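# Move scanner-glass reel onto the reel stack at left

## Task

Take the reel that sits on the scanner's glass and set it flat on the top of the stack of reels beside the glass, on the robot's left side, keeping the same face up. It only counts if the reel stays there once the robot lets go, and nothing the robot is touching at the end may sink or settle when released.

## Robot and tools

Robot: two arms, left_arm and right_arm, each with six revolute joints and a parallel two-finger gripper. Bases in the scene frame: left_arm at (+0.002, +0.329, 0) m, quat_wxyz (+0.999, 0, 0, +0.034); right_arm at (-0.029, -0.353, 0) m, quat_wxyz (+1.000, 0, 0, -0.016). Scene frame: origin on the table top midway between the arms, +x out over the table, +z up, left_arm on the +y side. The arm names are not image sides.

execute_actions takes "actions", a list holding one item or nothing, plus optional "pictures" (boolean). An empty list sends nothing and returns the state with camera images. An action item is {"rows": [...], "steps": n}, n from 4 to 15 (default 15), each step 1/30 s. Each row is one list of 14 numbers covering both arms: left_arm waist, shoulder, elbow, wrist pitch, wrist yaw, wrist roll, opening, then the same seven for right_arm. Always send all 14, even when one arm stays still (repeat its current values). Joint numbers are absolute target angles in radians, in the same convention as the Joint positions lines, not offsets. Rows are applied one per step; if there are fewer rows than steps the last row repeats. A wait item is {"steps": n} with n up to 300 and no rows; it commands nothing new and returns once that many steps have passed since the previous result, counting your reply time.

Joint ranges per arm (rad): waist -2.880 to 2.880, shoulder 0.000 to 3.142, elbow 0.000 to 3.019, wrist pitch -1.693 to 1.571, wrist yaw -1.571 to 1.571, wrist roll -2.094 to 2.094. A target more than 0.019 beyond a range end, and farther out than the joint's last reported angle, makes the whole call refused (nothing sent). True ends may differ by up to 0.019; requests past the real end are clipped and a 'joint sent to its limit' line appears, possibly about an earlier action. Opening is a scaled number from -1 (closed) to +1 (fully open, pads 0.094 m apart).

Motion limits: each step, the sent target stays within a lead of the measured angle: waist 0.264, shoulder 0.32, elbow 0.276, wrist pitch 0.33, wrist yaw 0.186, wrist roll 0.522 rad; and if the targets would move the gripper over 70 mm from where it is, all are scaled back. Big moves therefore take several actions. Between calls the arms keep heading toward the last row sent until they have nearly stopped or a step is HELD. Each result is taken 4 steps before the action ends; those steps run while you write.

Results: the state line 'left_arm: … | right_arm: …' gives each gripper's end_effector_position (m) and end_effector_quat_wxyz in the scene frame; the position is the point between the finger pads, about 1 cm behind the tips, and may be off, especially at long reach. The fingers point along the gripper's +z and close along its y. Joint positions / Joint velocities list each arm's six joints (rad, rad/s) and the pad gap (m, m/s). grip_measured is the measured opening on the command scale; each gripper reads up to about 1 mm off, constant within a scene. To hold something, command about 0.03 below grip_measured (less for a lighter hold); pad force tops out around 50 to 62 N, lower for parts thinner than about 2 mm. 'joint command not followed' means a clearance check altered or blocked joint targets; HELD marks steps where your row was partly or wholly not sent. MOTOR HOT appears from 85 °C; at 100 °C an OVER-TEMPERATURE FAULT drops that arm, so do not hold loads longer than needed.

Cameras: cam_high (fixed, 504x504), cam_left_wrist and cam_right_wrist (504x504 each). Images come only with an empty actions list or pictures: true. Calibration (K, distortion, T_world_to_cam) was given for scene 1; results list any camera whose numbers change. zoom_image takes "camera" and "region" [x0, y0, x1, y1] in pixels of that camera's latest image, origin top-left, at most 504 by 504, and returns a closer look.

read_manual(section="licences") returns licence text only. finished_scene(scene) ends scene 1 or 2 for good, grades it and starts the next, whose task appears in its result. Replying without a tool call ends all remaining scenes.

Avoid: dropping the reel or leaving it resting on the gripper; knocking anything off the table; collisions or pressing between the two arms; slamming or pushing hard; leaving the reel tilted or flipped. Release fully and move away so the reel sits on the stack by itself. Occasional brief tugs on held parts or pushes on loose objects may occur. Faster, smoother, lower-effort work is better.

Each tool is called after "Request:" by a JSON object that holds its "op" and its "data".

## Session

Request:
{"op": "execute_actions", "data": {"actions": []}}

Scene clock: 0.00 s of 4800.00 s.
left_arm: end_effector_position=(+0.4865, +0.2980, +0.2871) grip_measured=+1.000 end_effector_quat_wxyz=(+0.428, +0.163, +0.643, +0.614) | right_arm: end_effector_position=(+0.2117, -0.7317, +0.3236) grip_measured=+1.000 end_effector_quat_wxyz=(+0.142, +0.622, +0.621, -0.456)
Joint positions: left_arm=[-0.449  1.438  0.662  1.036 -1.08   1.44   0.094] | right_arm=[-0.65   1.323  1.254 -1.208  0.965  0.735  0.094]
Joint velocities: left_arm=[-0.015 -0.015 -0.012 -0.012 -0.007 -0.007  0.   ] | right_arm=[-0.005 -0.005 -0.002 -0.012 -0.022 -0.022  0.   ]

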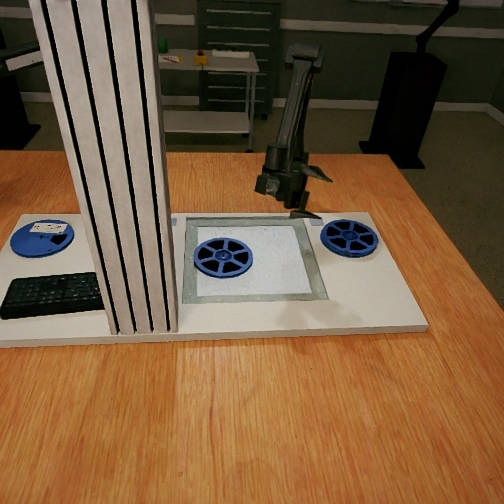

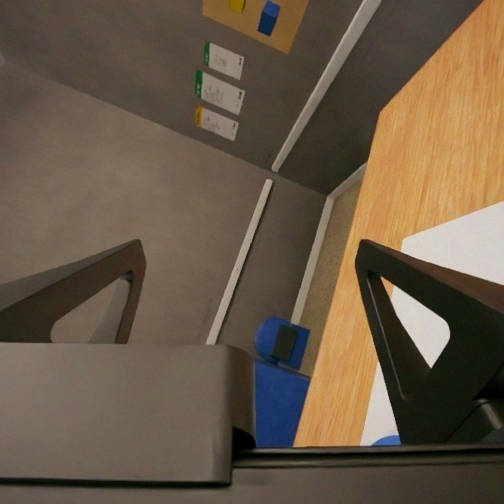

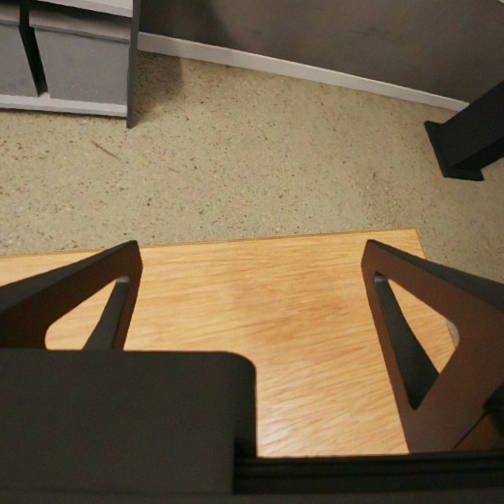

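Request:
{"op": "zoom_image", "data": {"camera": "cam_high", "region": [170, 200, 400, 310]}}

Region (170, 200, 400, 310) of cam_high's 504x504 image, scaled by 2.191, with more detail than that image has; it fills the top 241 rows of this view, and the rest is white.

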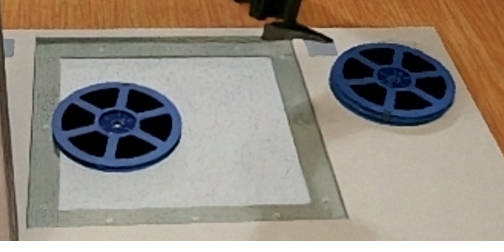

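Request:
{"op": "execute_actions", "data": {"actions": [{"rows":[[-0.643,1.5,1.582,-0.3,0,0,1,-0.65,1.323,1.254,-1.208,0.965,0.735,1]]}]}}

Request:
{"op": "execute_actions", "data": {"actions": [{"rows":[[-0.643,1.714,1.582,-1.439,0,0,1,-0.65,1.323,1.254,-1.208,0.965,0.735,1]]}]}}

Request:
{"op": "execute_actions", "data": {"actions": [{"steps":45}], "pictures": true}}

Scene clock: 1.33 s of 4800.00 s.
left_arm: end_effector_position=(+0.5678, +0.0674, +0.3048) grip_measured=+1.000 end_effector_quat_wxyz=(+0.619, +0.347, +0.652, +0.267) | right_arm: end_effector_position=(+0.2111, -0.7312, +0.3218) grip_measured=+1.000 end_effector_quat_wxyz=(+0.140, +0.621, +0.622, -0.456)
Joint positions: left_arm=[-0.627  1.49   0.983  0.406 -0.475  0.85   0.094] | right_arm=[-0.65   1.323  1.25  -1.208  0.965  0.735  0.094]
Joint velocities: left_arm=[-0.288  0.112  1.306 -2.205  1.766 -1.971  0.   ] | right_arm=[ 0.005 -0.015 -0.017 -0.007 -0.037 -0.007  0.   ]
Steps of this call (steps 1 to 29: nothing new was sent; steps 30 to 40: the first 11 steps of this action). Readings (joint positions):
30: left_arm=[-0.453 1.438 0.668 1.009 -1.045 1.403] | right_arm=[-0.650 1.323 1.253 -1.208 0.965 0.735]
31: left_arm=[-0.464 1.440 0.682 0.960 -1.001 1.358] | right_arm=[-0.650 1.323 1.253 -1.208 0.965 0.735]
33: left_arm=[-0.502 1.451 0.728 0.859 -0.908 1.264] | right_arm=[-0.650 1.323 1.251 -1.208 0.965 0.735]
37: left_arm=[-0.585 1.475 0.857 0.621 -0.681 1.046] | right_arm=[-0.650 1.323 1.250 -1.208 0.965 0.735]
40: the state above

Scene clock: 1.83 s of 4800.00 s.
left_arm: end_effector_position=(+0.5203, -0.0108, +0.2230) grip_measured=+1.000 end_effector_quat_wxyz=(+0.201, +0.307, +0.929, -0.052) | right_arm: end_effector_position=(+0.2111, -0.7312, +0.3218) grip_measured=+1.000 end_effector_quat_wxyz=(+0.140, +0.621, +0.622, -0.456)
Joint positions: left_arm=[-0.648  1.709  1.582 -1.025 -0.002  0.059  0.094] | right_arm=[-0.65   1.323  1.25  -1.208  0.965  0.735  0.094]
Joint velocities: left_arm=[-0.005  0.2   -0.017 -3.172 -0.022 -0.388  0.   ] | right_arm=[-0.005  0.015  0.017  0.017 -0.007  0.022  0.   ]
Steps of this call (steps 1 to 4: the last 4 steps of your previous action; steps 5 to 15: the first 11 steps of this action). Readings (joint positions):
5: left_arm=[-0.648 1.514 1.228 0.009 -0.098 0.489] | right_arm=[-0.650 1.323 1.250 -1.208 0.965 0.735]
6: left_arm=[-0.648 1.538 1.304 -0.090 -0.042 0.399] | right_arm=[-0.650 1.323 1.250 -1.208 0.965 0.735]
8: left_arm=[-0.649 1.617 1.477 -0.300 -0.007 0.258] | right_arm=[-0.650 1.323 1.250 -1.208 0.965 0.735]
12: left_arm=[-0.648 1.687 1.586 -0.698 -0.002 0.109] | right_arm=[-0.650 1.323 1.250 -1.208 0.965 0.735]
15: the state above

Scene clock: 3.33 s of 4800.00 s.
left_arm: end_effector_position=(+0.4367, +0.0440, +0.1885) grip_measured=+1.000 end_effector_quat_wxyz=(-0.007, +0.290, +0.957, +0.003) | right_arm: end_effector_position=(+0.2111, -0.7312, +0.3218) grip_measured=+1.000 end_effector_quat_wxyz=(+0.140, +0.621, +0.622, -0.456)
Joint positions: left_arm=[-0.648  1.723  1.565 -1.427 -0.002  0.008  0.094] | right_arm=[-0.65   1.323  1.25  -1.208  0.965  0.735  0.094]
Joint velocities: left_arm=[-0.005 -0.015 -0.007 -0.002 -0.007 -0.037  0.   ] | right_arm=[-0.024 -0.005  0.012  0.002 -0.022 -0.007  0.   ]
Kept back: nothing.
Steps of this call (steps 1 to 4: the last 4 steps of your previous action; steps 5 to 30: the robot went on to your last target; steps 31 to 45: nothing new was sent). Readings (joint positions):
1: left_arm=[-0.648 1.716 1.581 -1.134 -0.002 0.049] | right_arm=[-0.650 1.323 1.250 -1.208 0.965 0.735]
2: left_arm=[-0.648 1.721 1.578 -1.239 -0.002 0.041] | right_arm=[-0.650 1.323 1.250 -1.208 0.965 0.735]
4: left_arm=[-0.648 1.724 1.568 -1.371 -0.002 0.029] | right_arm=[-0.650 1.323 1.250 -1.208 0.965 0.735]
8: left_arm=[-0.648 1.723 1.565 -1.425 -0.002 0.017] | right_arm=[-0.650 1.323 1.250 -1.208 0.965 0.735]
45: the state above
All arms were judged still, so your last target was given up. Only a new action makes them travel on or press farther. Fingers that are still opening or closing keep moving.
camera_calibration (this result's frames):
cam_left_wrist: T_world_to_cam=[[-0.558009, -0.829825, 0.00395027, 0.275649], [-0.662023, 0.448032, 0.600826, 0.157513], [-0.500351, 0.332652, -0.79937, 0.480305], [0, 0, 0, 1]] pos_world=[0.498413, -0.00160497, 0.288215]
cam_right_wrist: T_world_to_cam=[[-0.902432, 0.179143, 0.391823, 0.191773], [0.0733246, 0.960048, -0.270059, 0.778453], [-0.424548, -0.214979, -0.879513, 0.340489], [0, 0, 0, 1]] pos_world=[0.260536, -0.708509, 0.434552]

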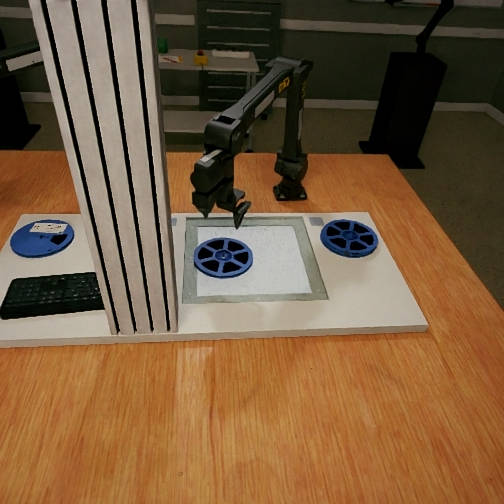

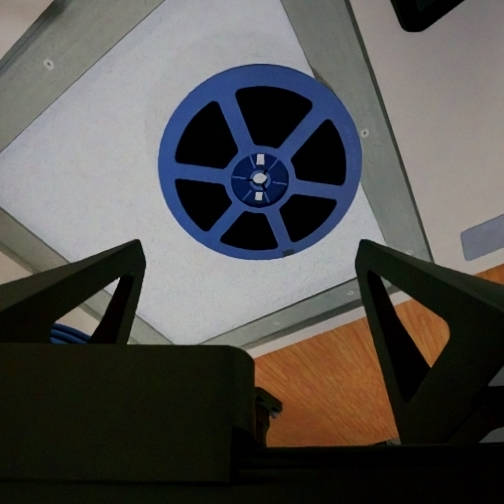

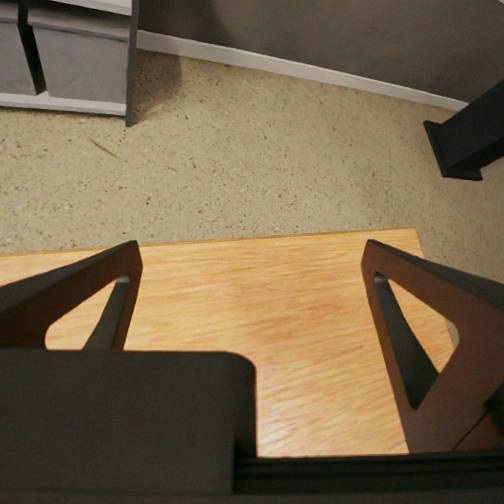

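Request:
{"op": "zoom_image", "data": {"camera": "cam_left_wrist", "region": [150, 50, 380, 280]}}

Request:
{"op": "zoom_image", "data": {"camera": "cam_high", "region": [185, 200, 275, 290]}}

Region (150, 50, 380, 280) of cam_left_wrist's 504x504 image, scaled by 2.191, with more detail than that image has.

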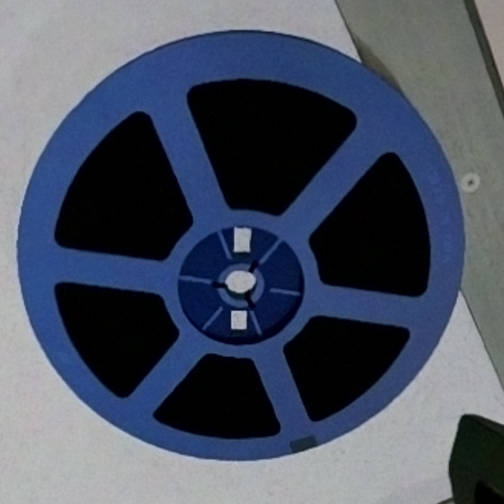

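Region (185, 200, 275, 290) of cam_high's 504x504 image, scaled by 5.600, with more detail than that image has.

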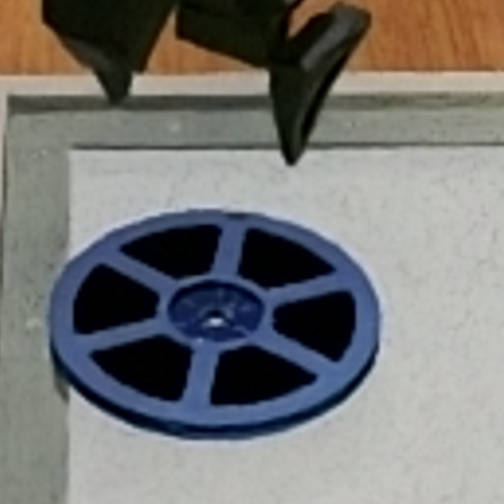

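Request:
{"op": "execute_actions", "data": {"actions": [{"rows":[[-0.551,1.66,1.23,-1.13,0,-0.25,0.62,-0.65,1.323,1.254,-1.208,0.965,0.735,1]]}]}}

Request:
{"op": "execute_actions", "data": {"actions": [{"steps":15}], "pictures": true}}

Scene clock: 4.40 s of 4800.00 s.
left_arm: end_effector_position=(+0.4110, +0.1240, +0.0816) grip_measured=+0.622 end_effector_quat_wxyz=(-0.024, +0.124, +0.992, +0.009) | right_arm: end_effector_position=(+0.2111, -0.7312, +0.3218) grip_measured=+1.000 end_effector_quat_wxyz=(+0.140, +0.621, +0.622, -0.456)
Joint positions: left_arm=[-0.532  1.678  1.209 -1.154 -0.    -0.215  0.076] | right_arm=[-0.65   1.323  1.25  -1.208  0.965  0.735  0.094]
Joint velocities: left_arm=[ 0.015  0.005  0.007  0.193 -0.037 -0.256 -0.001] | right_arm=[-0.015 -0.005 -0.007  0.002  0.022  0.007  0.   ]
Steps of this call (steps 1 to 21: nothing new was sent; steps 22 to 32: the first 11 steps of this action). Readings (joint positions):
22: left_arm=[-0.644 1.715 1.536 -1.379 -0.000 -0.022] | right_arm=[-0.650 1.323 1.250 -1.208 0.965 0.735]
23: left_arm=[-0.639 1.693 1.478 -1.302 0.000 -0.053] | right_arm=[-0.650 1.323 1.250 -1.208 0.965 0.735]
25: left_arm=[-0.615 1.661 1.359 -1.218 0.000 -0.106] | right_arm=[-0.650 1.323 1.250 -1.208 0.965 0.735]
29: left_arm=[-0.551 1.665 1.219 -1.164 0.000 -0.187] | right_arm=[-0.650 1.323 1.250 -1.208 0.965 0.735]
32: the state above

Scene clock: 4.90 s of 4800.00 s.
left_arm: end_effector_position=(+0.4103, +0.1171, +0.0823) grip_measured=+0.622 end_effector_quat_wxyz=(-0.019, +0.118, +0.993, +0.007) | right_arm: end_effector_position=(+0.2111, -0.7312, +0.3218) grip_measured=+1.000 end_effector_quat_wxyz=(+0.140, +0.621, +0.622, -0.456)
Joint positions: left_arm=[-0.546  1.676  1.209 -1.144 -0.    -0.241  0.076] | right_arm=[-0.65   1.323  1.25  -1.208  0.965  0.735  0.094]
Joint velocities: left_arm=[-0.005  0.005 -0.012  0.012 -0.037  0.022  0.   ] | right_arm=[ 0.005  0.005 -0.012  0.007 -0.11   0.022  0.   ]
Kept back: nothing.
Steps of this call (steps 1 to 4: the last 4 steps of your previous action; steps 5 to 15: the robot went on to your last target). Readings (joint positions):
1: left_arm=[-0.532 1.678 1.209 -1.149 -0.000 -0.221] | right_arm=[-0.650 1.323 1.250 -1.208 0.965 0.735]
2: left_arm=[-0.534 1.677 1.209 -1.146 -0.000 -0.225] | right_arm=[-0.650 1.323 1.250 -1.208 0.965 0.735]
4: left_arm=[-0.539 1.676 1.209 -1.144 -0.000 -0.231] | right_arm=[-0.650 1.323 1.250 -1.208 0.965 0.735]
8: left_arm=[-0.546 1.676 1.209 -1.144 -0.000 -0.238] | right_arm=[-0.650 1.323 1.250 -1.208 0.965 0.735]
15: the state above
camera_calibration (this result's frames):
cam_left_wrist: T_world_to_cam=[[-0.23798, -0.971263, -0.00369735, 0.207886], [-0.762531, 0.184476, 0.620093, 0.241621], [-0.601591, 0.150389, -0.78452, 0.41956], [0, 0, 0, 1]] pos_world=[0.48612, 0.0942418, 0.180095]
cam_right_wrist: T_world_to_cam=[[-0.902432, 0.179143, 0.391823, 0.191773], [0.0733246, 0.960048, -0.270059, 0.778453], [-0.424548, -0.214979, -0.879513, 0.340489], [0, 0, 0, 1]] pos_world=[0.260536, -0.708509, 0.434552]

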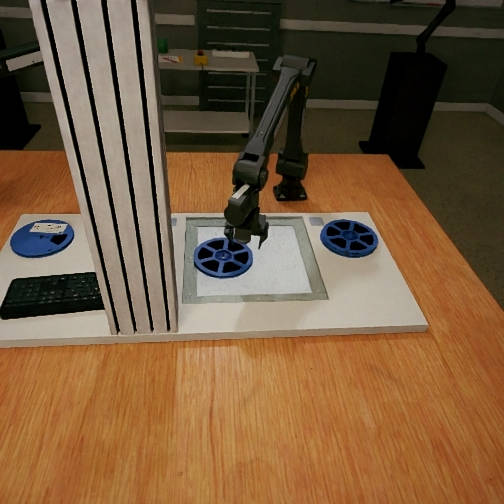

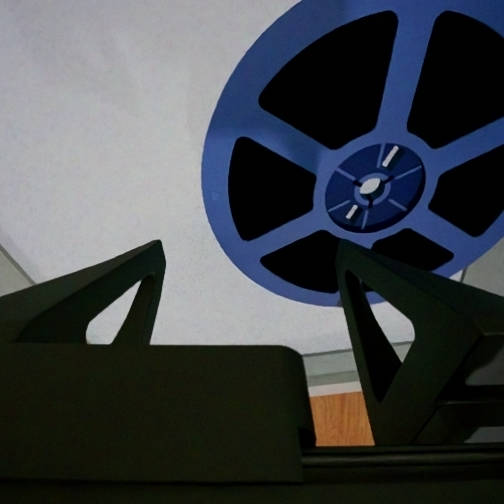

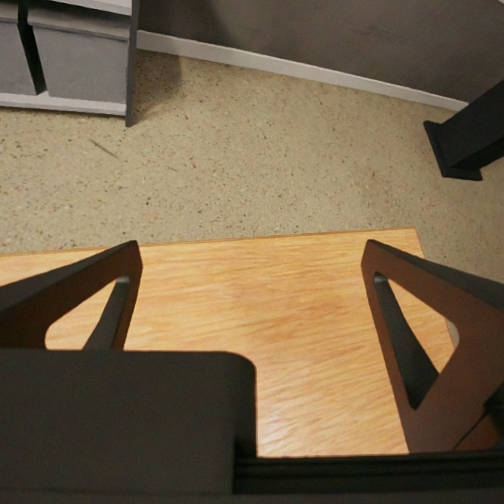

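Request:
{"op": "execute_actions", "data": {"actions": [{"rows":[[-0.554,1.67,1.226,-1.11,0,-0.255,0.62,-0.65,1.323,1.254,-1.208,0.965,0.735,1],[-0.556,1.68,1.222,-1.09,0,-0.255,0.62,-0.65,1.323,1.254,-1.208,0.965,0.735,1],[-0.558,1.688,1.217,-1.07,0,-0.255,0.62,-0.65,1.323,1.254,-1.208,0.965,0.735,1],[-0.56,1.696,1.212,-1.05,0,-0.255,0.62,-0.65,1.323,1.254,-1.208,0.965,0.735,1],[-0.56,1.703,1.208,-1.032,0,-0.255,0.62,-0.65,1.323,1.254,-1.208,0.965,0.735,1]]}]}}

Request:
{"op": "execute_actions", "data": {"actions": [{"steps":8}], "pictures": true}}

Scene clock: 5.67 s of 4800.00 s.
left_arm: end_effector_position=(+0.4294, +0.1035, +0.0777) grip_measured=+0.622 end_effector_quat_wxyz=(+0.022, +0.119, +0.993, -0.008) | right_arm: end_effector_position=(+0.2111, -0.7312, +0.3218) grip_measured=+1.000 end_effector_quat_wxyz=(+0.140, +0.621, +0.622, -0.456)
Joint positions: left_arm=[-0.553  1.686  1.209 -1.047 -0.    -0.247  0.076] | right_arm=[-0.65   1.323  1.25  -1.208  0.965  0.735  0.094]
Joint velocities: left_arm=[ 0.005  0.044  0.007  0.002  0.007 -0.037 -0.001] | right_arm=[-0.015 -0.015 -0.002 -0.022 -0.037  0.051  0.   ]
Steps of this call (steps 1 to 12: the robot went on to your last target; steps 13 to 23: the first 11 steps of this action). Readings (joint positions):
13: left_arm=[-0.546 1.676 1.209 -1.140 -0.000 -0.243] | right_arm=[-0.650 1.323 1.250 -1.208 0.965 0.735]
14: left_arm=[-0.546 1.676 1.209 -1.131 -0.000 -0.244] | right_arm=[-0.650 1.323 1.250 -1.208 0.965 0.735]
16: left_arm=[-0.547 1.677 1.209 -1.101 -0.000 -0.245] | right_arm=[-0.650 1.323 1.250 -1.208 0.965 0.735]
20: left_arm=[-0.551 1.681 1.209 -1.051 -0.000 -0.246] | right_arm=[-0.650 1.323 1.250 -1.208 0.965 0.735]
23: the state above

Scene clock: 5.93 s of 4800.00 s.
left_arm: end_effector_position=(+0.4292, +0.1034, +0.0765) grip_measured=+0.622 end_effector_quat_wxyz=(+0.021, +0.119, +0.993, -0.008) | right_arm: end_effector_position=(+0.2111, -0.7312, +0.3218) grip_measured=+1.000 end_effector_quat_wxyz=(+0.140, +0.621, +0.622, -0.456)
Joint positions: left_arm=[-0.553  1.689  1.209 -1.047 -0.    -0.247  0.076] | right_arm=[-0.65   1.323  1.25  -1.208  0.965  0.735  0.094]
Joint velocities: left_arm=[-0.015  0.005  0.002 -0.007 -0.022 -0.125  0.   ] | right_arm=[-0.005 -0.005 -0.002  0.027  0.022 -0.095  0.   ]
Kept back: nothing.
Steps of this call (steps 1 to 4: the last 4 steps of your previous action; steps 5 to 8: the robot went on to your last target). Readings (joint positions):
1: left_arm=[-0.553 1.688 1.209 -1.047 -0.000 -0.247] | right_arm=[-0.650 1.323 1.250 -1.208 0.965 0.735]
2: left_arm=[-0.553 1.689 1.209 -1.047 -0.000 -0.247] | right_arm=[-0.650 1.323 1.250 -1.208 0.965 0.735]
4: left_arm=[-0.553 1.689 1.209 -1.047 -0.000 -0.247] | right_arm=[-0.650 1.323 1.250 -1.208 0.965 0.735]
8: the state above
camera_calibration (this result's frames):
cam_left_wrist: T_world_to_cam=[[-0.239926, -0.970654, 0.016307, 0.19825], [-0.80592, 0.208515, 0.554089, 0.283385], [-0.541229, 0.119798, -0.832298, 0.409369], [0, 0, 0, 1]] pos_world=[0.497514, 0.0843001, 0.180464]
cam_right_wrist: T_world_to_cam=[[-0.902432, 0.179143, 0.391823, 0.191773], [0.0733246, 0.960048, -0.270059, 0.778453], [-0.424548, -0.214979, -0.879513, 0.340489], [0, 0, 0, 1]] pos_world=[0.260536, -0.708509, 0.434552]

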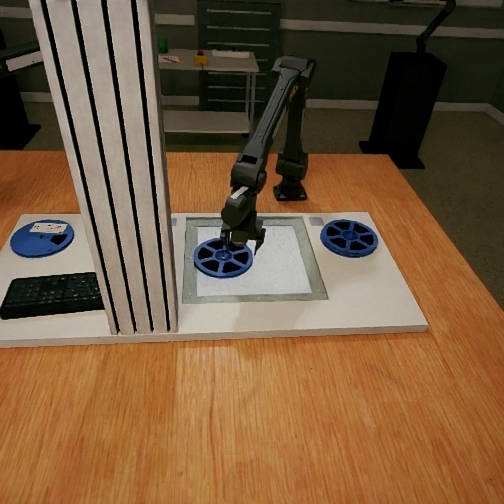

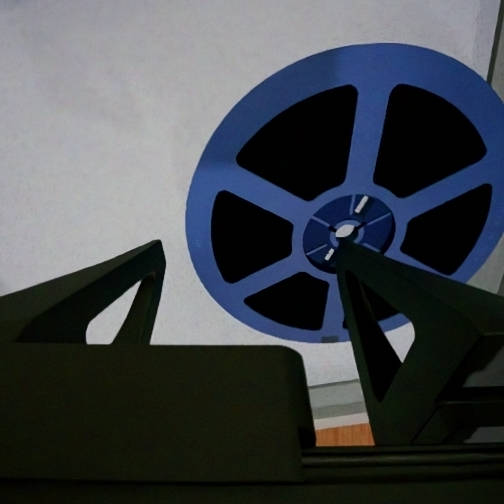

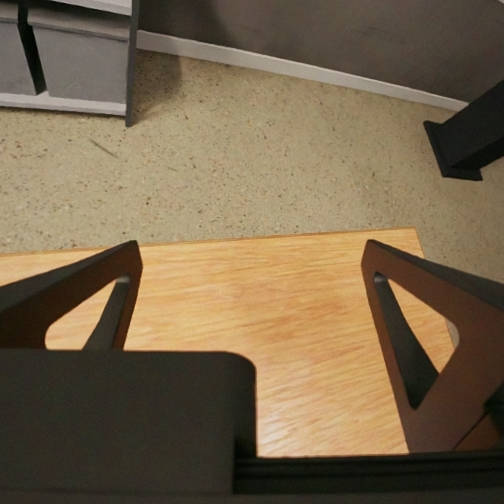

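Friction deadband: slow moves lag instead.

Request:
{"op": "execute_actions", "data": {"actions": [{"rows":[[-0.56,1.712,1.2,-1.032,0,-0.255,0.62,-0.65,1.323,1.254,-1.208,0.965,0.735,1],[-0.56,1.72,1.192,-1.032,0,-0.255,0.62,-0.65,1.323,1.254,-1.208,0.965,0.735,1],[-0.56,1.728,1.186,-1.032,0,-0.255,0.62,-0.65,1.323,1.254,-1.208,0.965,0.735,1]]}]}}

Request:
{"op": "execute_actions", "data": {"actions": [{"steps":6}], "pictures": true}}

Scene clock: 6.47 s of 4800.00 s.
left_arm: end_effector_position=(+0.4199, +0.1083, +0.0557) grip_measured=+0.622 end_effector_quat_wxyz=(-0.002, +0.119, +0.993, +0.001) | right_arm: end_effector_position=(+0.2111, -0.7312, +0.3218) grip_measured=+1.000 end_effector_quat_wxyz=(+0.140, +0.621, +0.622, -0.456)
Joint positions: left_arm=[-0.553  1.719  1.188 -1.045 -0.    -0.247  0.076] | right_arm=[-0.65   1.323  1.25  -1.208  0.965  0.735  0.094]
Joint velocities: left_arm=[ 0.005  0.044 -0.032 -0.002 -0.022  0.007 -0.   ] | right_arm=[ 0.005  0.015  0.012 -0.012  0.007 -0.081  0.   ]
Steps of this call (steps 1 to 5: the robot went on to your last target; steps 6 to 16: the first 11 steps of this action). Readings (joint positions):
6: left_arm=[-0.553 1.689 1.209 -1.047 -0.000 -0.247] | right_arm=[-0.650 1.323 1.250 -1.208 0.965 0.735]
7: left_arm=[-0.553 1.690 1.208 -1.046 -0.000 -0.247] | right_arm=[-0.650 1.323 1.250 -1.208 0.965 0.735]
9: left_arm=[-0.553 1.694 1.203 -1.045 -0.000 -0.247] | right_arm=[-0.650 1.323 1.250 -1.208 0.965 0.735]
13: left_arm=[-0.553 1.710 1.191 -1.045 -0.000 -0.247] | right_arm=[-0.650 1.323 1.250 -1.208 0.965 0.735]
16: the state above

Scene clock: 6.67 s of 4800.00 s.
left_arm: end_effector_position=(+0.4197, +0.1084, +0.0550) grip_measured=+0.622 end_effector_quat_wxyz=(-0.003, +0.119, +0.993, +0.001) | right_arm: end_effector_position=(+0.2111, -0.7312, +0.3218) grip_measured=+1.000 end_effector_quat_wxyz=(+0.140, +0.621, +0.622, -0.456)
Joint positions: left_arm=[-0.553  1.72   1.188 -1.045 -0.    -0.247  0.076] | right_arm=[-0.65   1.323  1.25  -1.208  0.965  0.735  0.094]
Joint velocities: left_arm=[-0.015 -0.015 -0.007  0.002  0.007  0.037 -0.   ] | right_arm=[-0.015 -0.015  0.012  0.007 -0.022 -0.066  0.   ]
Kept back: nothing.
Steps of this call (steps 1 to 4: the last 4 steps of your previous action; steps 5 to 6: the robot went on to your last target). Readings (joint positions):
1: left_arm=[-0.553 1.720 1.188 -1.045 -0.000 -0.247] | right_arm=[-0.650 1.323 1.250 -1.208 0.965 0.735]
2: left_arm=[-0.553 1.720 1.188 -1.045 -0.000 -0.247] | right_arm=[-0.650 1.323 1.250 -1.208 0.965 0.735]
4: left_arm=[-0.553 1.720 1.188 -1.045 -0.000 -0.247] | right_arm=[-0.650 1.323 1.250 -1.208 0.965 0.735]
6: the state above
camera_calibration (this result's frames):
cam_left_wrist: T_world_to_cam=[[-0.239468, -0.970896, 0.00408442, 0.201698], [-0.780142, 0.19492, 0.594461, 0.275006], [-0.577956, 0.139168, -0.804114, 0.397486], [0, 0, 0, 1]] pos_world=[0.492573, 0.0869059, 0.15532]
cam_right_wrist: T_world_to_cam=[[-0.902432, 0.179143, 0.391823, 0.191773], [0.0733246, 0.960048, -0.270059, 0.778453], [-0.424548, -0.214979, -0.879513, 0.340489], [0, 0, 0, 1]] pos_world=[0.260536, -0.708509, 0.434552]

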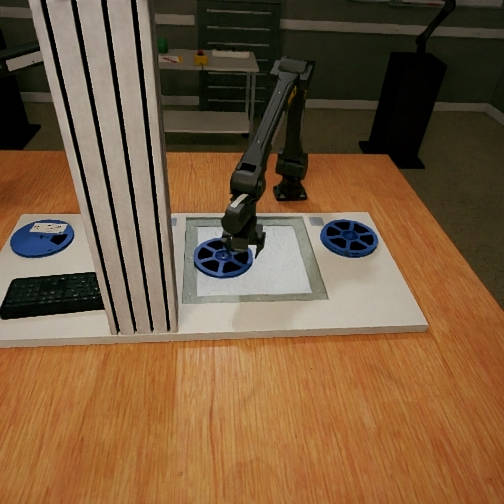

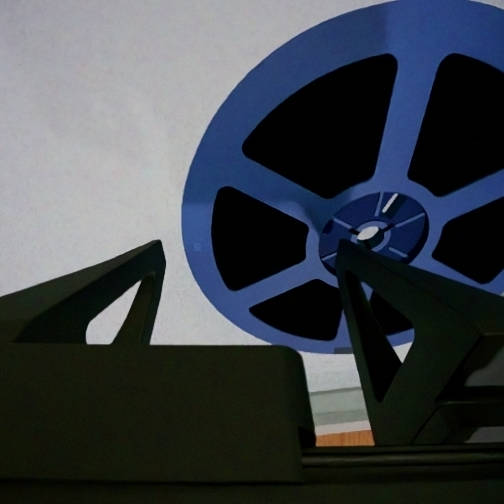

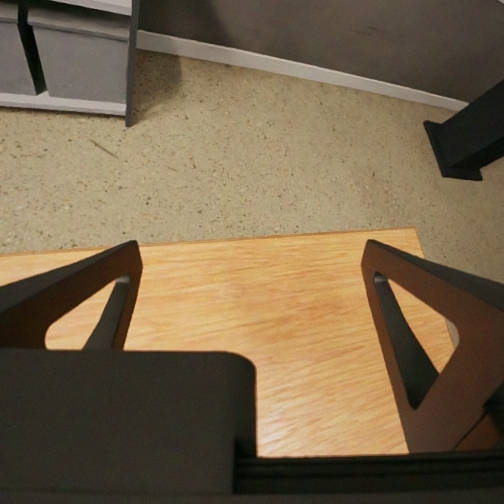

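Request:
{"op": "execute_actions", "data": {"actions": [{"rows":[[-0.56,1.735,1.182,-1.022,0,-0.255,0.62,-0.65,1.323,1.254,-1.208,0.965,0.735,1],[-0.56,1.741,1.178,-1.012,0,-0.255,0.62,-0.65,1.323,1.254,-1.208,0.965,0.735,1],[-0.56,1.747,1.173,-1.002,0,-0.255,0.62,-0.65,1.323,1.254,-1.208,0.965,0.735,1],[-0.56,1.752,1.168,-0.99,0,-0.255,0.62,-0.65,1.323,1.254,-1.208,0.965,0.735,1]]}]}}

Request:
{"op": "execute_actions", "data": {"actions": [{"steps":6}], "pictures": true}}

Scene clock: 7.30 s of 4800.00 s.
left_arm: end_effector_position=(+0.4213, +0.1074, +0.0422) grip_measured=+0.622 end_effector_quat_wxyz=(+0.001, +0.119, +0.993, -0.000) | right_arm: end_effector_position=(+0.2111, -0.7312, +0.3218) grip_measured=+1.000 end_effector_quat_wxyz=(+0.140, +0.621, +0.622, -0.456)
Joint positions: left_arm=[-0.553  1.738  1.173 -1.004  0.    -0.248  0.076] | right_arm=[-0.65   1.323  1.25  -1.208  0.965  0.735  0.094]
Joint velocities: left_arm=[-0.015 -0.005 -0.007  0.042 -0.007  0.066  0.   ] | right_arm=[-0.024 -0.005  0.002 -0.007 -0.037 -0.007  0.   ]
Steps of this call (steps 1 to 8: the robot went on to your last target; steps 9 to 19: the first 11 steps of this action). Readings (joint positions):
9: left_arm=[-0.553 1.720 1.188 -1.043 -0.000 -0.247] | right_arm=[-0.650 1.323 1.250 -1.208 0.965 0.735]
10: left_arm=[-0.553 1.720 1.187 -1.039 -0.000 -0.247] | right_arm=[-0.650 1.323 1.250 -1.208 0.965 0.735]
12: left_arm=[-0.553 1.722 1.184 -1.022 -0.000 -0.247] | right_arm=[-0.650 1.323 1.250 -1.208 0.965 0.735]
16: left_arm=[-0.553 1.732 1.176 -1.006 -0.000 -0.247] | right_arm=[-0.650 1.323 1.250 -1.208 0.965 0.735]
19: the state above

Scene clock: 7.50 s of 4800.00 s.
left_arm: end_effector_position=(+0.4218, +0.1072, +0.0422) grip_measured=+0.622 end_effector_quat_wxyz=(+0.002, +0.118, +0.993, -0.001) | right_arm: end_effector_position=(+0.2111, -0.7312, +0.3218) grip_measured=+1.000 end_effector_quat_wxyz=(+0.140, +0.621, +0.622, -0.456)
Joint positions: left_arm=[-0.553  1.738  1.173 -1.002  0.    -0.249  0.076] | right_arm=[-0.65   1.323  1.25  -1.208  0.965  0.735  0.094]
Joint velocities: left_arm=[-0.005  0.005 -0.002 -0.002 -0.051  0.022 -0.   ] | right_arm=[-0.015  0.005  0.017 -0.002 -0.007 -0.022  0.   ]
Kept back: nothing.
Steps of this call (steps 1 to 4: the last 4 steps of your previous action; steps 5 to 6: the robot went on to your last target). Readings (joint positions):
1: left_arm=[-0.553 1.738 1.173 -1.003 0.000 -0.248] | right_arm=[-0.650 1.323 1.250 -1.208 0.965 0.735]
2: left_arm=[-0.553 1.738 1.173 -1.002 0.000 -0.248] | right_arm=[-0.650 1.323 1.250 -1.208 0.965 0.735]
4: left_arm=[-0.553 1.738 1.173 -1.002 0.000 -0.248] | right_arm=[-0.650 1.323 1.250 -1.208 0.965 0.735]
6: the state above
camera_calibration (this result's frames):
cam_left_wrist: T_world_to_cam=[[-0.238035, -0.971232, 0.00694311, 0.200408], [-0.785716, 0.19676, 0.58646, 0.287002], [-0.570954, 0.134143, -0.809949, 0.386425], [0, 0, 0, 1]] pos_world=[0.493838, 0.0863355, 0.143278]
cam_right_wrist: T_world_to_cam=[[-0.902432, 0.179143, 0.391823, 0.191773], [0.0733246, 0.960048, -0.270059, 0.778453], [-0.424548, -0.214979, -0.879513, 0.340489], [0, 0, 0, 1]] pos_world=[0.260536, -0.708509, 0.434552]

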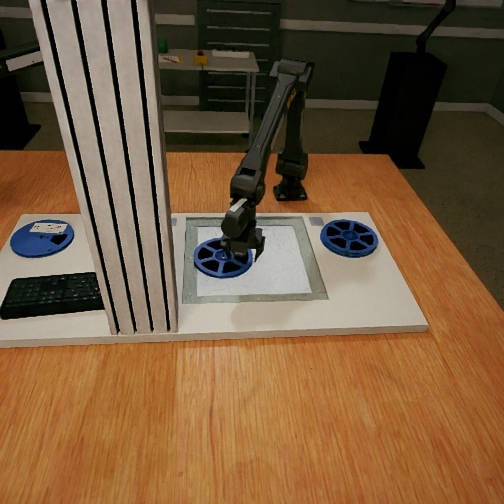

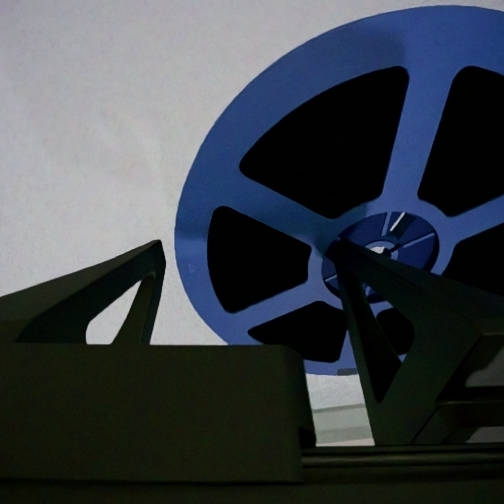

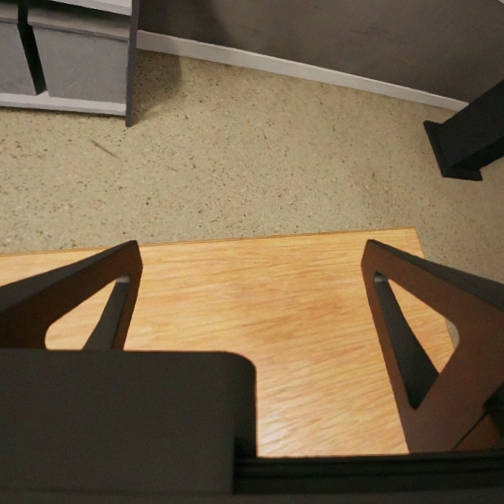

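Request:
{"op": "execute_actions", "data": {"actions": [{"rows":[[-0.56,1.76,1.16,-0.985,0,-0.255,0.62,-0.65,1.323,1.254,-1.208,0.965,0.735,1]],"steps":12}], "pictures": true}}

Request:
{"op": "zoom_image", "data": {"camera": "cam_left_wrist", "region": [130, 180, 460, 340]}}

Request:
{"op": "zoom_image", "data": {"camera": "cam_high", "region": [190, 215, 280, 285]}}

Scene clock: 7.93 s of 4800.00 s.
left_arm: end_effector_position=(+0.4218, +0.1072, +0.0420) grip_measured=+0.622 end_effector_quat_wxyz=(+0.002, +0.118, +0.993, -0.001) | right_arm: end_effector_position=(+0.2111, -0.7312, +0.3218) grip_measured=+1.000 end_effector_quat_wxyz=(+0.140, +0.621, +0.622, -0.456)
Joint positions: left_arm=[-0.553  1.738  1.172 -1.001  0.    -0.249  0.076] | right_arm=[-0.65   1.323  1.25  -1.208  0.965  0.735  0.094]
Joint velocities: left_arm=[-0.024  0.005  0.007 -0.007  0.022 -0.022 -0.001] | right_arm=[-0.005 -0.005 -0.017 -0.022 -0.007 -0.007  0.   ]
Steps of this call (steps 1 to 5: the robot went on to your last target; steps 6 to 13: the first 8 steps of this action). Readings (joint positions):
6: left_arm=[-0.553 1.738 1.173 -1.002 0.000 -0.249] | right_arm=[-0.650 1.323 1.250 -1.208 0.965 0.735]
7: left_arm=[-0.553 1.738 1.172 -1.001 0.000 -0.249] | right_arm=[-0.650 1.323 1.250 -1.208 0.965 0.735]
9: left_arm=[-0.553 1.738 1.172 -1.001 0.000 -0.249] | right_arm=[-0.650 1.323 1.250 -1.208 0.965 0.735]
13: the state above
camera_calibration (this result's frames):
cam_left_wrist: T_world_to_cam=[[-0.237667, -0.971321, 0.0070371, 0.200275], [-0.785989, 0.196566, 0.58616, 0.287246], [-0.570733, 0.13378, -0.810165, 0.386145], [0, 0, 0, 1]] pos_world=[0.493756, 0.0864102, 0.14306]
cam_right_wrist: T_world_to_cam=[[-0.902432, 0.179143, 0.391823, 0.191773], [0.0733246, 0.960048, -0.270059, 0.778453], [-0.424548, -0.214979, -0.879513, 0.340489], [0, 0, 0, 1]] pos_world=[0.260536, -0.708509, 0.434552]

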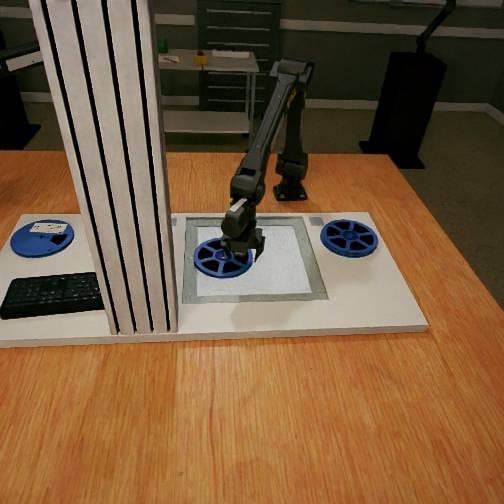

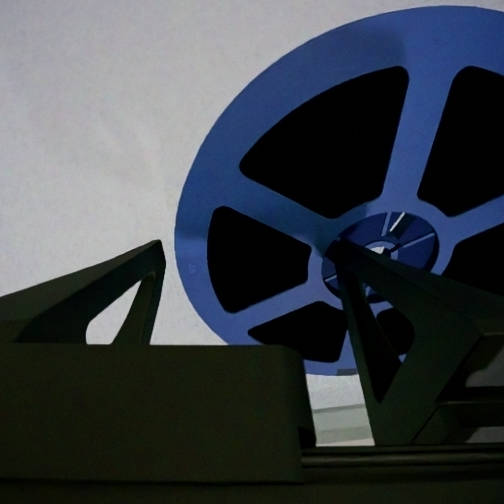

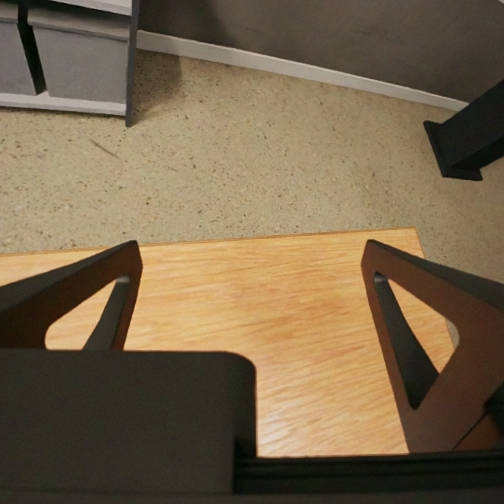

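Region (130, 180, 460, 340) of cam_left_wrist's 504x504 image, scaled by 1.527, with more detail than that image has; it fills the top 244 rows of this view, and the rest is white.

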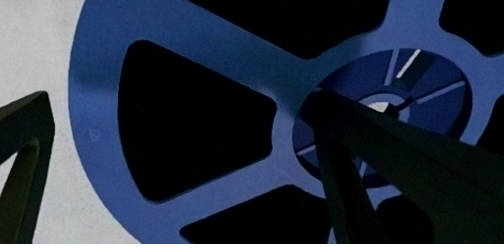

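Region (190, 215, 280, 285) of cam_high's 504x504 image, scaled by 5.600, with more detail than that image has.

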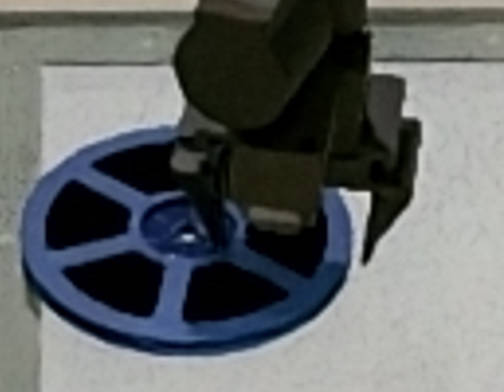

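Request:
{"op": "execute_actions", "data": {"actions": [{"rows":[[-0.56,1.715,1.17,-1.0,0,-0.255,0.66,-0.65,1.323,1.254,-1.208,0.965,0.735,1],[-0.56,1.715,1.17,-1.0,0,-0.255,0.66,-0.65,1.323,1.254,-1.208,0.965,0.735,1],[-0.56,1.715,1.17,-1.0,0,-0.255,0.66,-0.65,1.323,1.254,-1.208,0.965,0.735,1],[-0.56,1.715,1.17,-1.01,0,-0.255,0.66,-0.65,1.323,1.254,-1.208,0.965,0.735,1],[-0.56,1.715,1.17,-1.02,0,-0.255,0.66,-0.65,1.323,1.254,-1.208,0.965,0.735,1],[-0.56,1.715,1.17,-1.033,0,-0.255,0.66,-0.65,1.323,1.254,-1.208,0.965,0.735,1]],"steps":14}]}}

Request:
{"op": "execute_actions", "data": {"actions": [{"rows":[[-0.56,1.74,1.17,-1.033,0,-0.255,0.66,-0.65,1.323,1.254,-1.208,0.965,0.735,1],[-0.56,1.75,1.17,-1.033,0,-0.255,0.66,-0.65,1.323,1.254,-1.208,0.965,0.735,1],[-0.56,1.755,1.17,-1.033,0,-0.255,0.66,-0.65,1.323,1.254,-1.208,0.965,0.735,1],[-0.56,1.76,1.17,-1.033,0,-0.255,0.66,-0.65,1.323,1.254,-1.208,0.965,0.735,1],[-0.56,1.765,1.17,-1.033,0,-0.255,0.66,-0.65,1.323,1.254,-1.208,0.965,0.735,1]]}], "pictures": true}}

Scene clock: 8.60 s of 4800.00 s.
left_arm: end_effector_position=(+0.4177, +0.1092, +0.0429) grip_measured=+0.658 end_effector_quat_wxyz=(-0.006, +0.118, +0.993, +0.003) | right_arm: end_effector_position=(+0.2111, -0.7312, +0.3218) grip_measured=+1.000 end_effector_quat_wxyz=(+0.140, +0.621, +0.622, -0.456)
Joint positions: left_arm=[-0.554  1.736  1.172 -1.02  -0.    -0.249  0.078] | right_arm=[-0.65   1.323  1.25  -1.208  0.965  0.735  0.094]
Joint velocities: left_arm=[-0.015 -0.005  0.017 -0.027 -0.022 -0.081  0.   ] | right_arm=[-0.015 -0.015  0.002 -0.002 -0.022 -0.066  0.   ]
Steps of this call (steps 1 to 4: the last 4 steps of your previous action; steps 5 to 10: the robot went on to your last target; steps 11 to 20: the first 10 steps of this action). Readings (joint positions):
11: left_arm=[-0.553 1.737 1.172 -1.001 -0.000 -0.249] | right_arm=[-0.650 1.323 1.250 -1.208 0.965 0.735]
12: left_arm=[-0.553 1.736 1.172 -1.001 -0.000 -0.249] | right_arm=[-0.650 1.323 1.250 -1.208 0.965 0.735]
14: left_arm=[-0.554 1.736 1.172 -1.001 -0.000 -0.249] | right_arm=[-0.650 1.323 1.250 -1.208 0.965 0.735]
18: left_arm=[-0.554 1.736 1.172 -1.016 -0.000 -0.249] | right_arm=[-0.650 1.323 1.250 -1.208 0.965 0.735]
20: the state above

Scene clock: 9.10 s of 4800.00 s.
left_arm: end_effector_position=(+0.4173, +0.1095, +0.0422) grip_measured=+0.658 end_effector_quat_wxyz=(-0.008, +0.118, +0.993, +0.003) | right_arm: end_effector_position=(+0.2111, -0.7312, +0.3218) grip_measured=+1.000 end_effector_quat_wxyz=(+0.140, +0.621, +0.622, -0.456)
Joint positions: left_arm=[-0.554  1.738  1.172 -1.022 -0.    -0.249  0.078] | right_arm=[-0.65   1.323  1.25  -1.208  0.965  0.735  0.094]
Joint velocities: left_arm=[-0.024 -0.005 -0.002 -0.007 -0.007  0.066 -0.   ] | right_arm=[-0.005 -0.015  0.002  0.007  0.037 -0.066  0.   ]
Steps of this call (steps 1 to 4: the last 4 steps of your previous action; steps 5 to 15: the first 11 steps of this action). Readings (joint positions):
5: left_arm=[-0.554 1.736 1.172 -1.021 -0.000 -0.249] | right_arm=[-0.650 1.323 1.250 -1.208 0.965 0.735]
6: left_arm=[-0.554 1.736 1.172 -1.021 -0.000 -0.249] | right_arm=[-0.650 1.323 1.250 -1.208 0.965 0.735]
8: left_arm=[-0.554 1.737 1.172 -1.021 -0.000 -0.249] | right_arm=[-0.650 1.323 1.250 -1.208 0.965 0.735]
12: left_arm=[-0.554 1.738 1.172 -1.022 -0.000 -0.249] | right_arm=[-0.650 1.323 1.250 -1.208 0.965 0.735]
15: the state above
camera_calibration (this result's frames):
cam_left_wrist: T_world_to_cam=[[-0.237962, -0.971273, 0.00175492, 0.201726], [-0.775398, 0.19106, 0.601875, 0.278663], [-0.584921, 0.141863, -0.798588, 0.387989], [0, 0, 0, 1]] pos_world=[0.491021, 0.0876482, 0.141769]
cam_right_wrist: T_world_to_cam=[[-0.902432, 0.179143, 0.391823, 0.191773], [0.0733246, 0.960048, -0.270059, 0.778453], [-0.424548, -0.214979, -0.879513, 0.340489], [0, 0, 0, 1]] pos_world=[0.260536, -0.708509, 0.434552]

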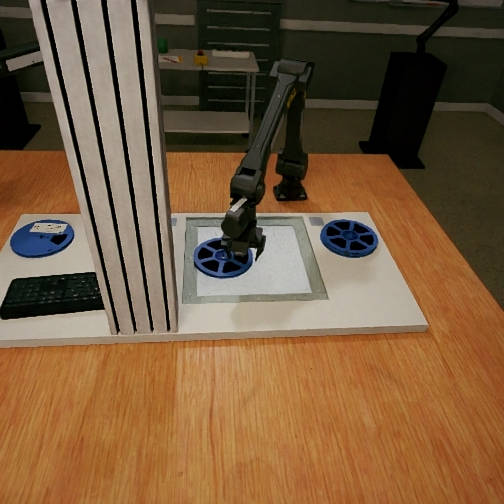

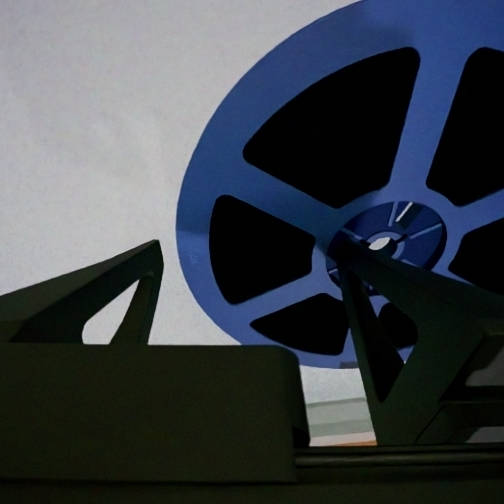

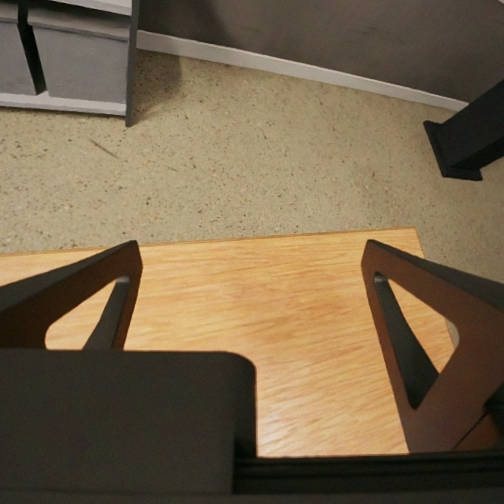

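That's the well floor. Close.

Request:
{"op": "execute_actions", "data": {"actions": [{"rows":[[-0.556,1.745,1.17,-1.025,0,-0.25,0.56,-0.65,1.323,1.254,-1.208,0.965,0.735,1],[-0.556,1.745,1.17,-1.025,0,-0.25,0.5,-0.65,1.323,1.254,-1.208,0.965,0.735,1],[-0.556,1.745,1.17,-1.025,0,-0.25,0.45,-0.65,1.323,1.254,-1.208,0.965,0.735,1],[-0.556,1.745,1.17,-1.025,0,-0.25,0.41,-0.65,1.323,1.254,-1.208,0.965,0.735,1],[-0.556,1.745,1.17,-1.025,0,-0.25,0.38,-0.65,1.323,1.254,-1.208,0.965,0.735,1],[-0.556,1.745,1.17,-1.025,0,-0.25,0.35,-0.65,1.323,1.254,-1.208,0.965,0.735,1],[-0.556,1.745,1.17,-1.025,0,-0.25,0.32,-0.65,1.323,1.254,-1.208,0.965,0.735,1]]}], "pictures": true}}

Scene clock: 9.70 s of 4800.00 s.
left_arm: end_effector_position=(+0.4167, +0.1084, +0.0422) grip_measured=+0.330 end_effector_quat_wxyz=(-0.008, +0.118, +0.993, +0.001) | right_arm: end_effector_position=(+0.2111, -0.7312, +0.3218) grip_measured=+1.000 end_effector_quat_wxyz=(+0.140, +0.621, +0.622, -0.456)
Joint positions: left_arm=[-0.554  1.738  1.172 -1.022  0.005 -0.249  0.062] | right_arm=[-0.65   1.323  1.25  -1.208  0.965  0.735  0.094]
Joint velocities: left_arm=[-0.015 -0.015  0.002 -0.012  0.022  0.022 -0.001] | right_arm=[-0.015 -0.005  0.007 -0.007 -0.022 -0.081  0.   ]
Steps of this call (steps 1 to 4: the last 4 steps of your previous action; steps 5 to 7: the robot went on to your last target; steps 8 to 18: the first 11 steps of this action). Readings (joint positions):
8: left_arm=[-0.554 1.738 1.172 -1.022 0.002 -0.249] | right_arm=[-0.650 1.323 1.250 -1.208 0.965 0.735]
9: left_arm=[-0.554 1.738 1.172 -1.022 0.003 -0.249] | right_arm=[-0.650 1.323 1.250 -1.208 0.965 0.735]
11: left_arm=[-0.554 1.738 1.172 -1.022 0.004 -0.249] | right_arm=[-0.650 1.323 1.250 -1.208 0.965 0.735]
15: left_arm=[-0.554 1.738 1.172 -1.022 0.005 -0.249] | right_arm=[-0.650 1.323 1.250 -1.208 0.965 0.735]
18: the state above
camera_calibration (this result's frames):
cam_left_wrist: T_world_to_cam=[[-0.238244, -0.971183, 0.0065583, 0.200457], [-0.773946, 0.19393, 0.602826, 0.277472], [-0.586726, 0.138544, -0.797846, 0.388892], [0, 0, 0, 1]] pos_world=[0.490679, 0.0869913, 0.141694]
cam_right_wrist: T_world_to_cam=[[-0.902432, 0.179143, 0.391823, 0.191773], [0.0733246, 0.960048, -0.270059, 0.778453], [-0.424548, -0.214979, -0.879513, 0.340489], [0, 0, 0, 1]] pos_world=[0.260536, -0.708509, 0.434552]

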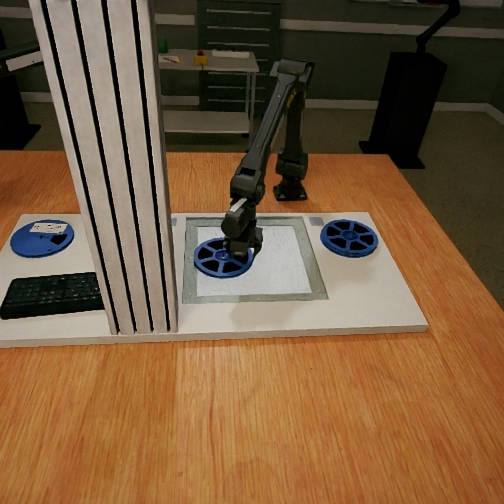

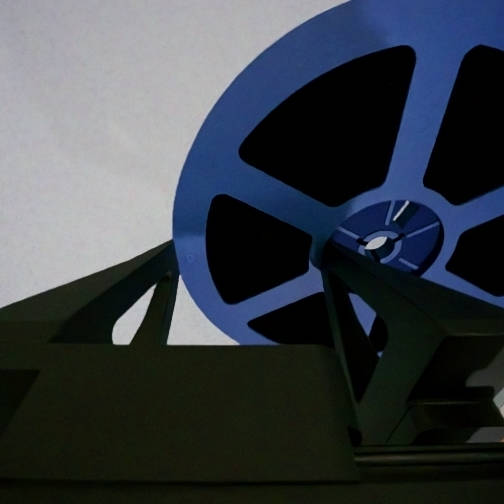

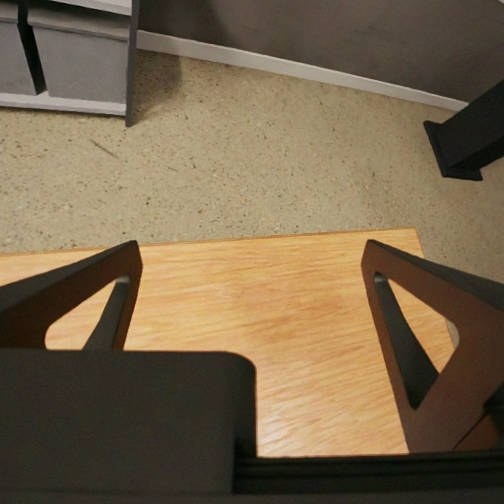

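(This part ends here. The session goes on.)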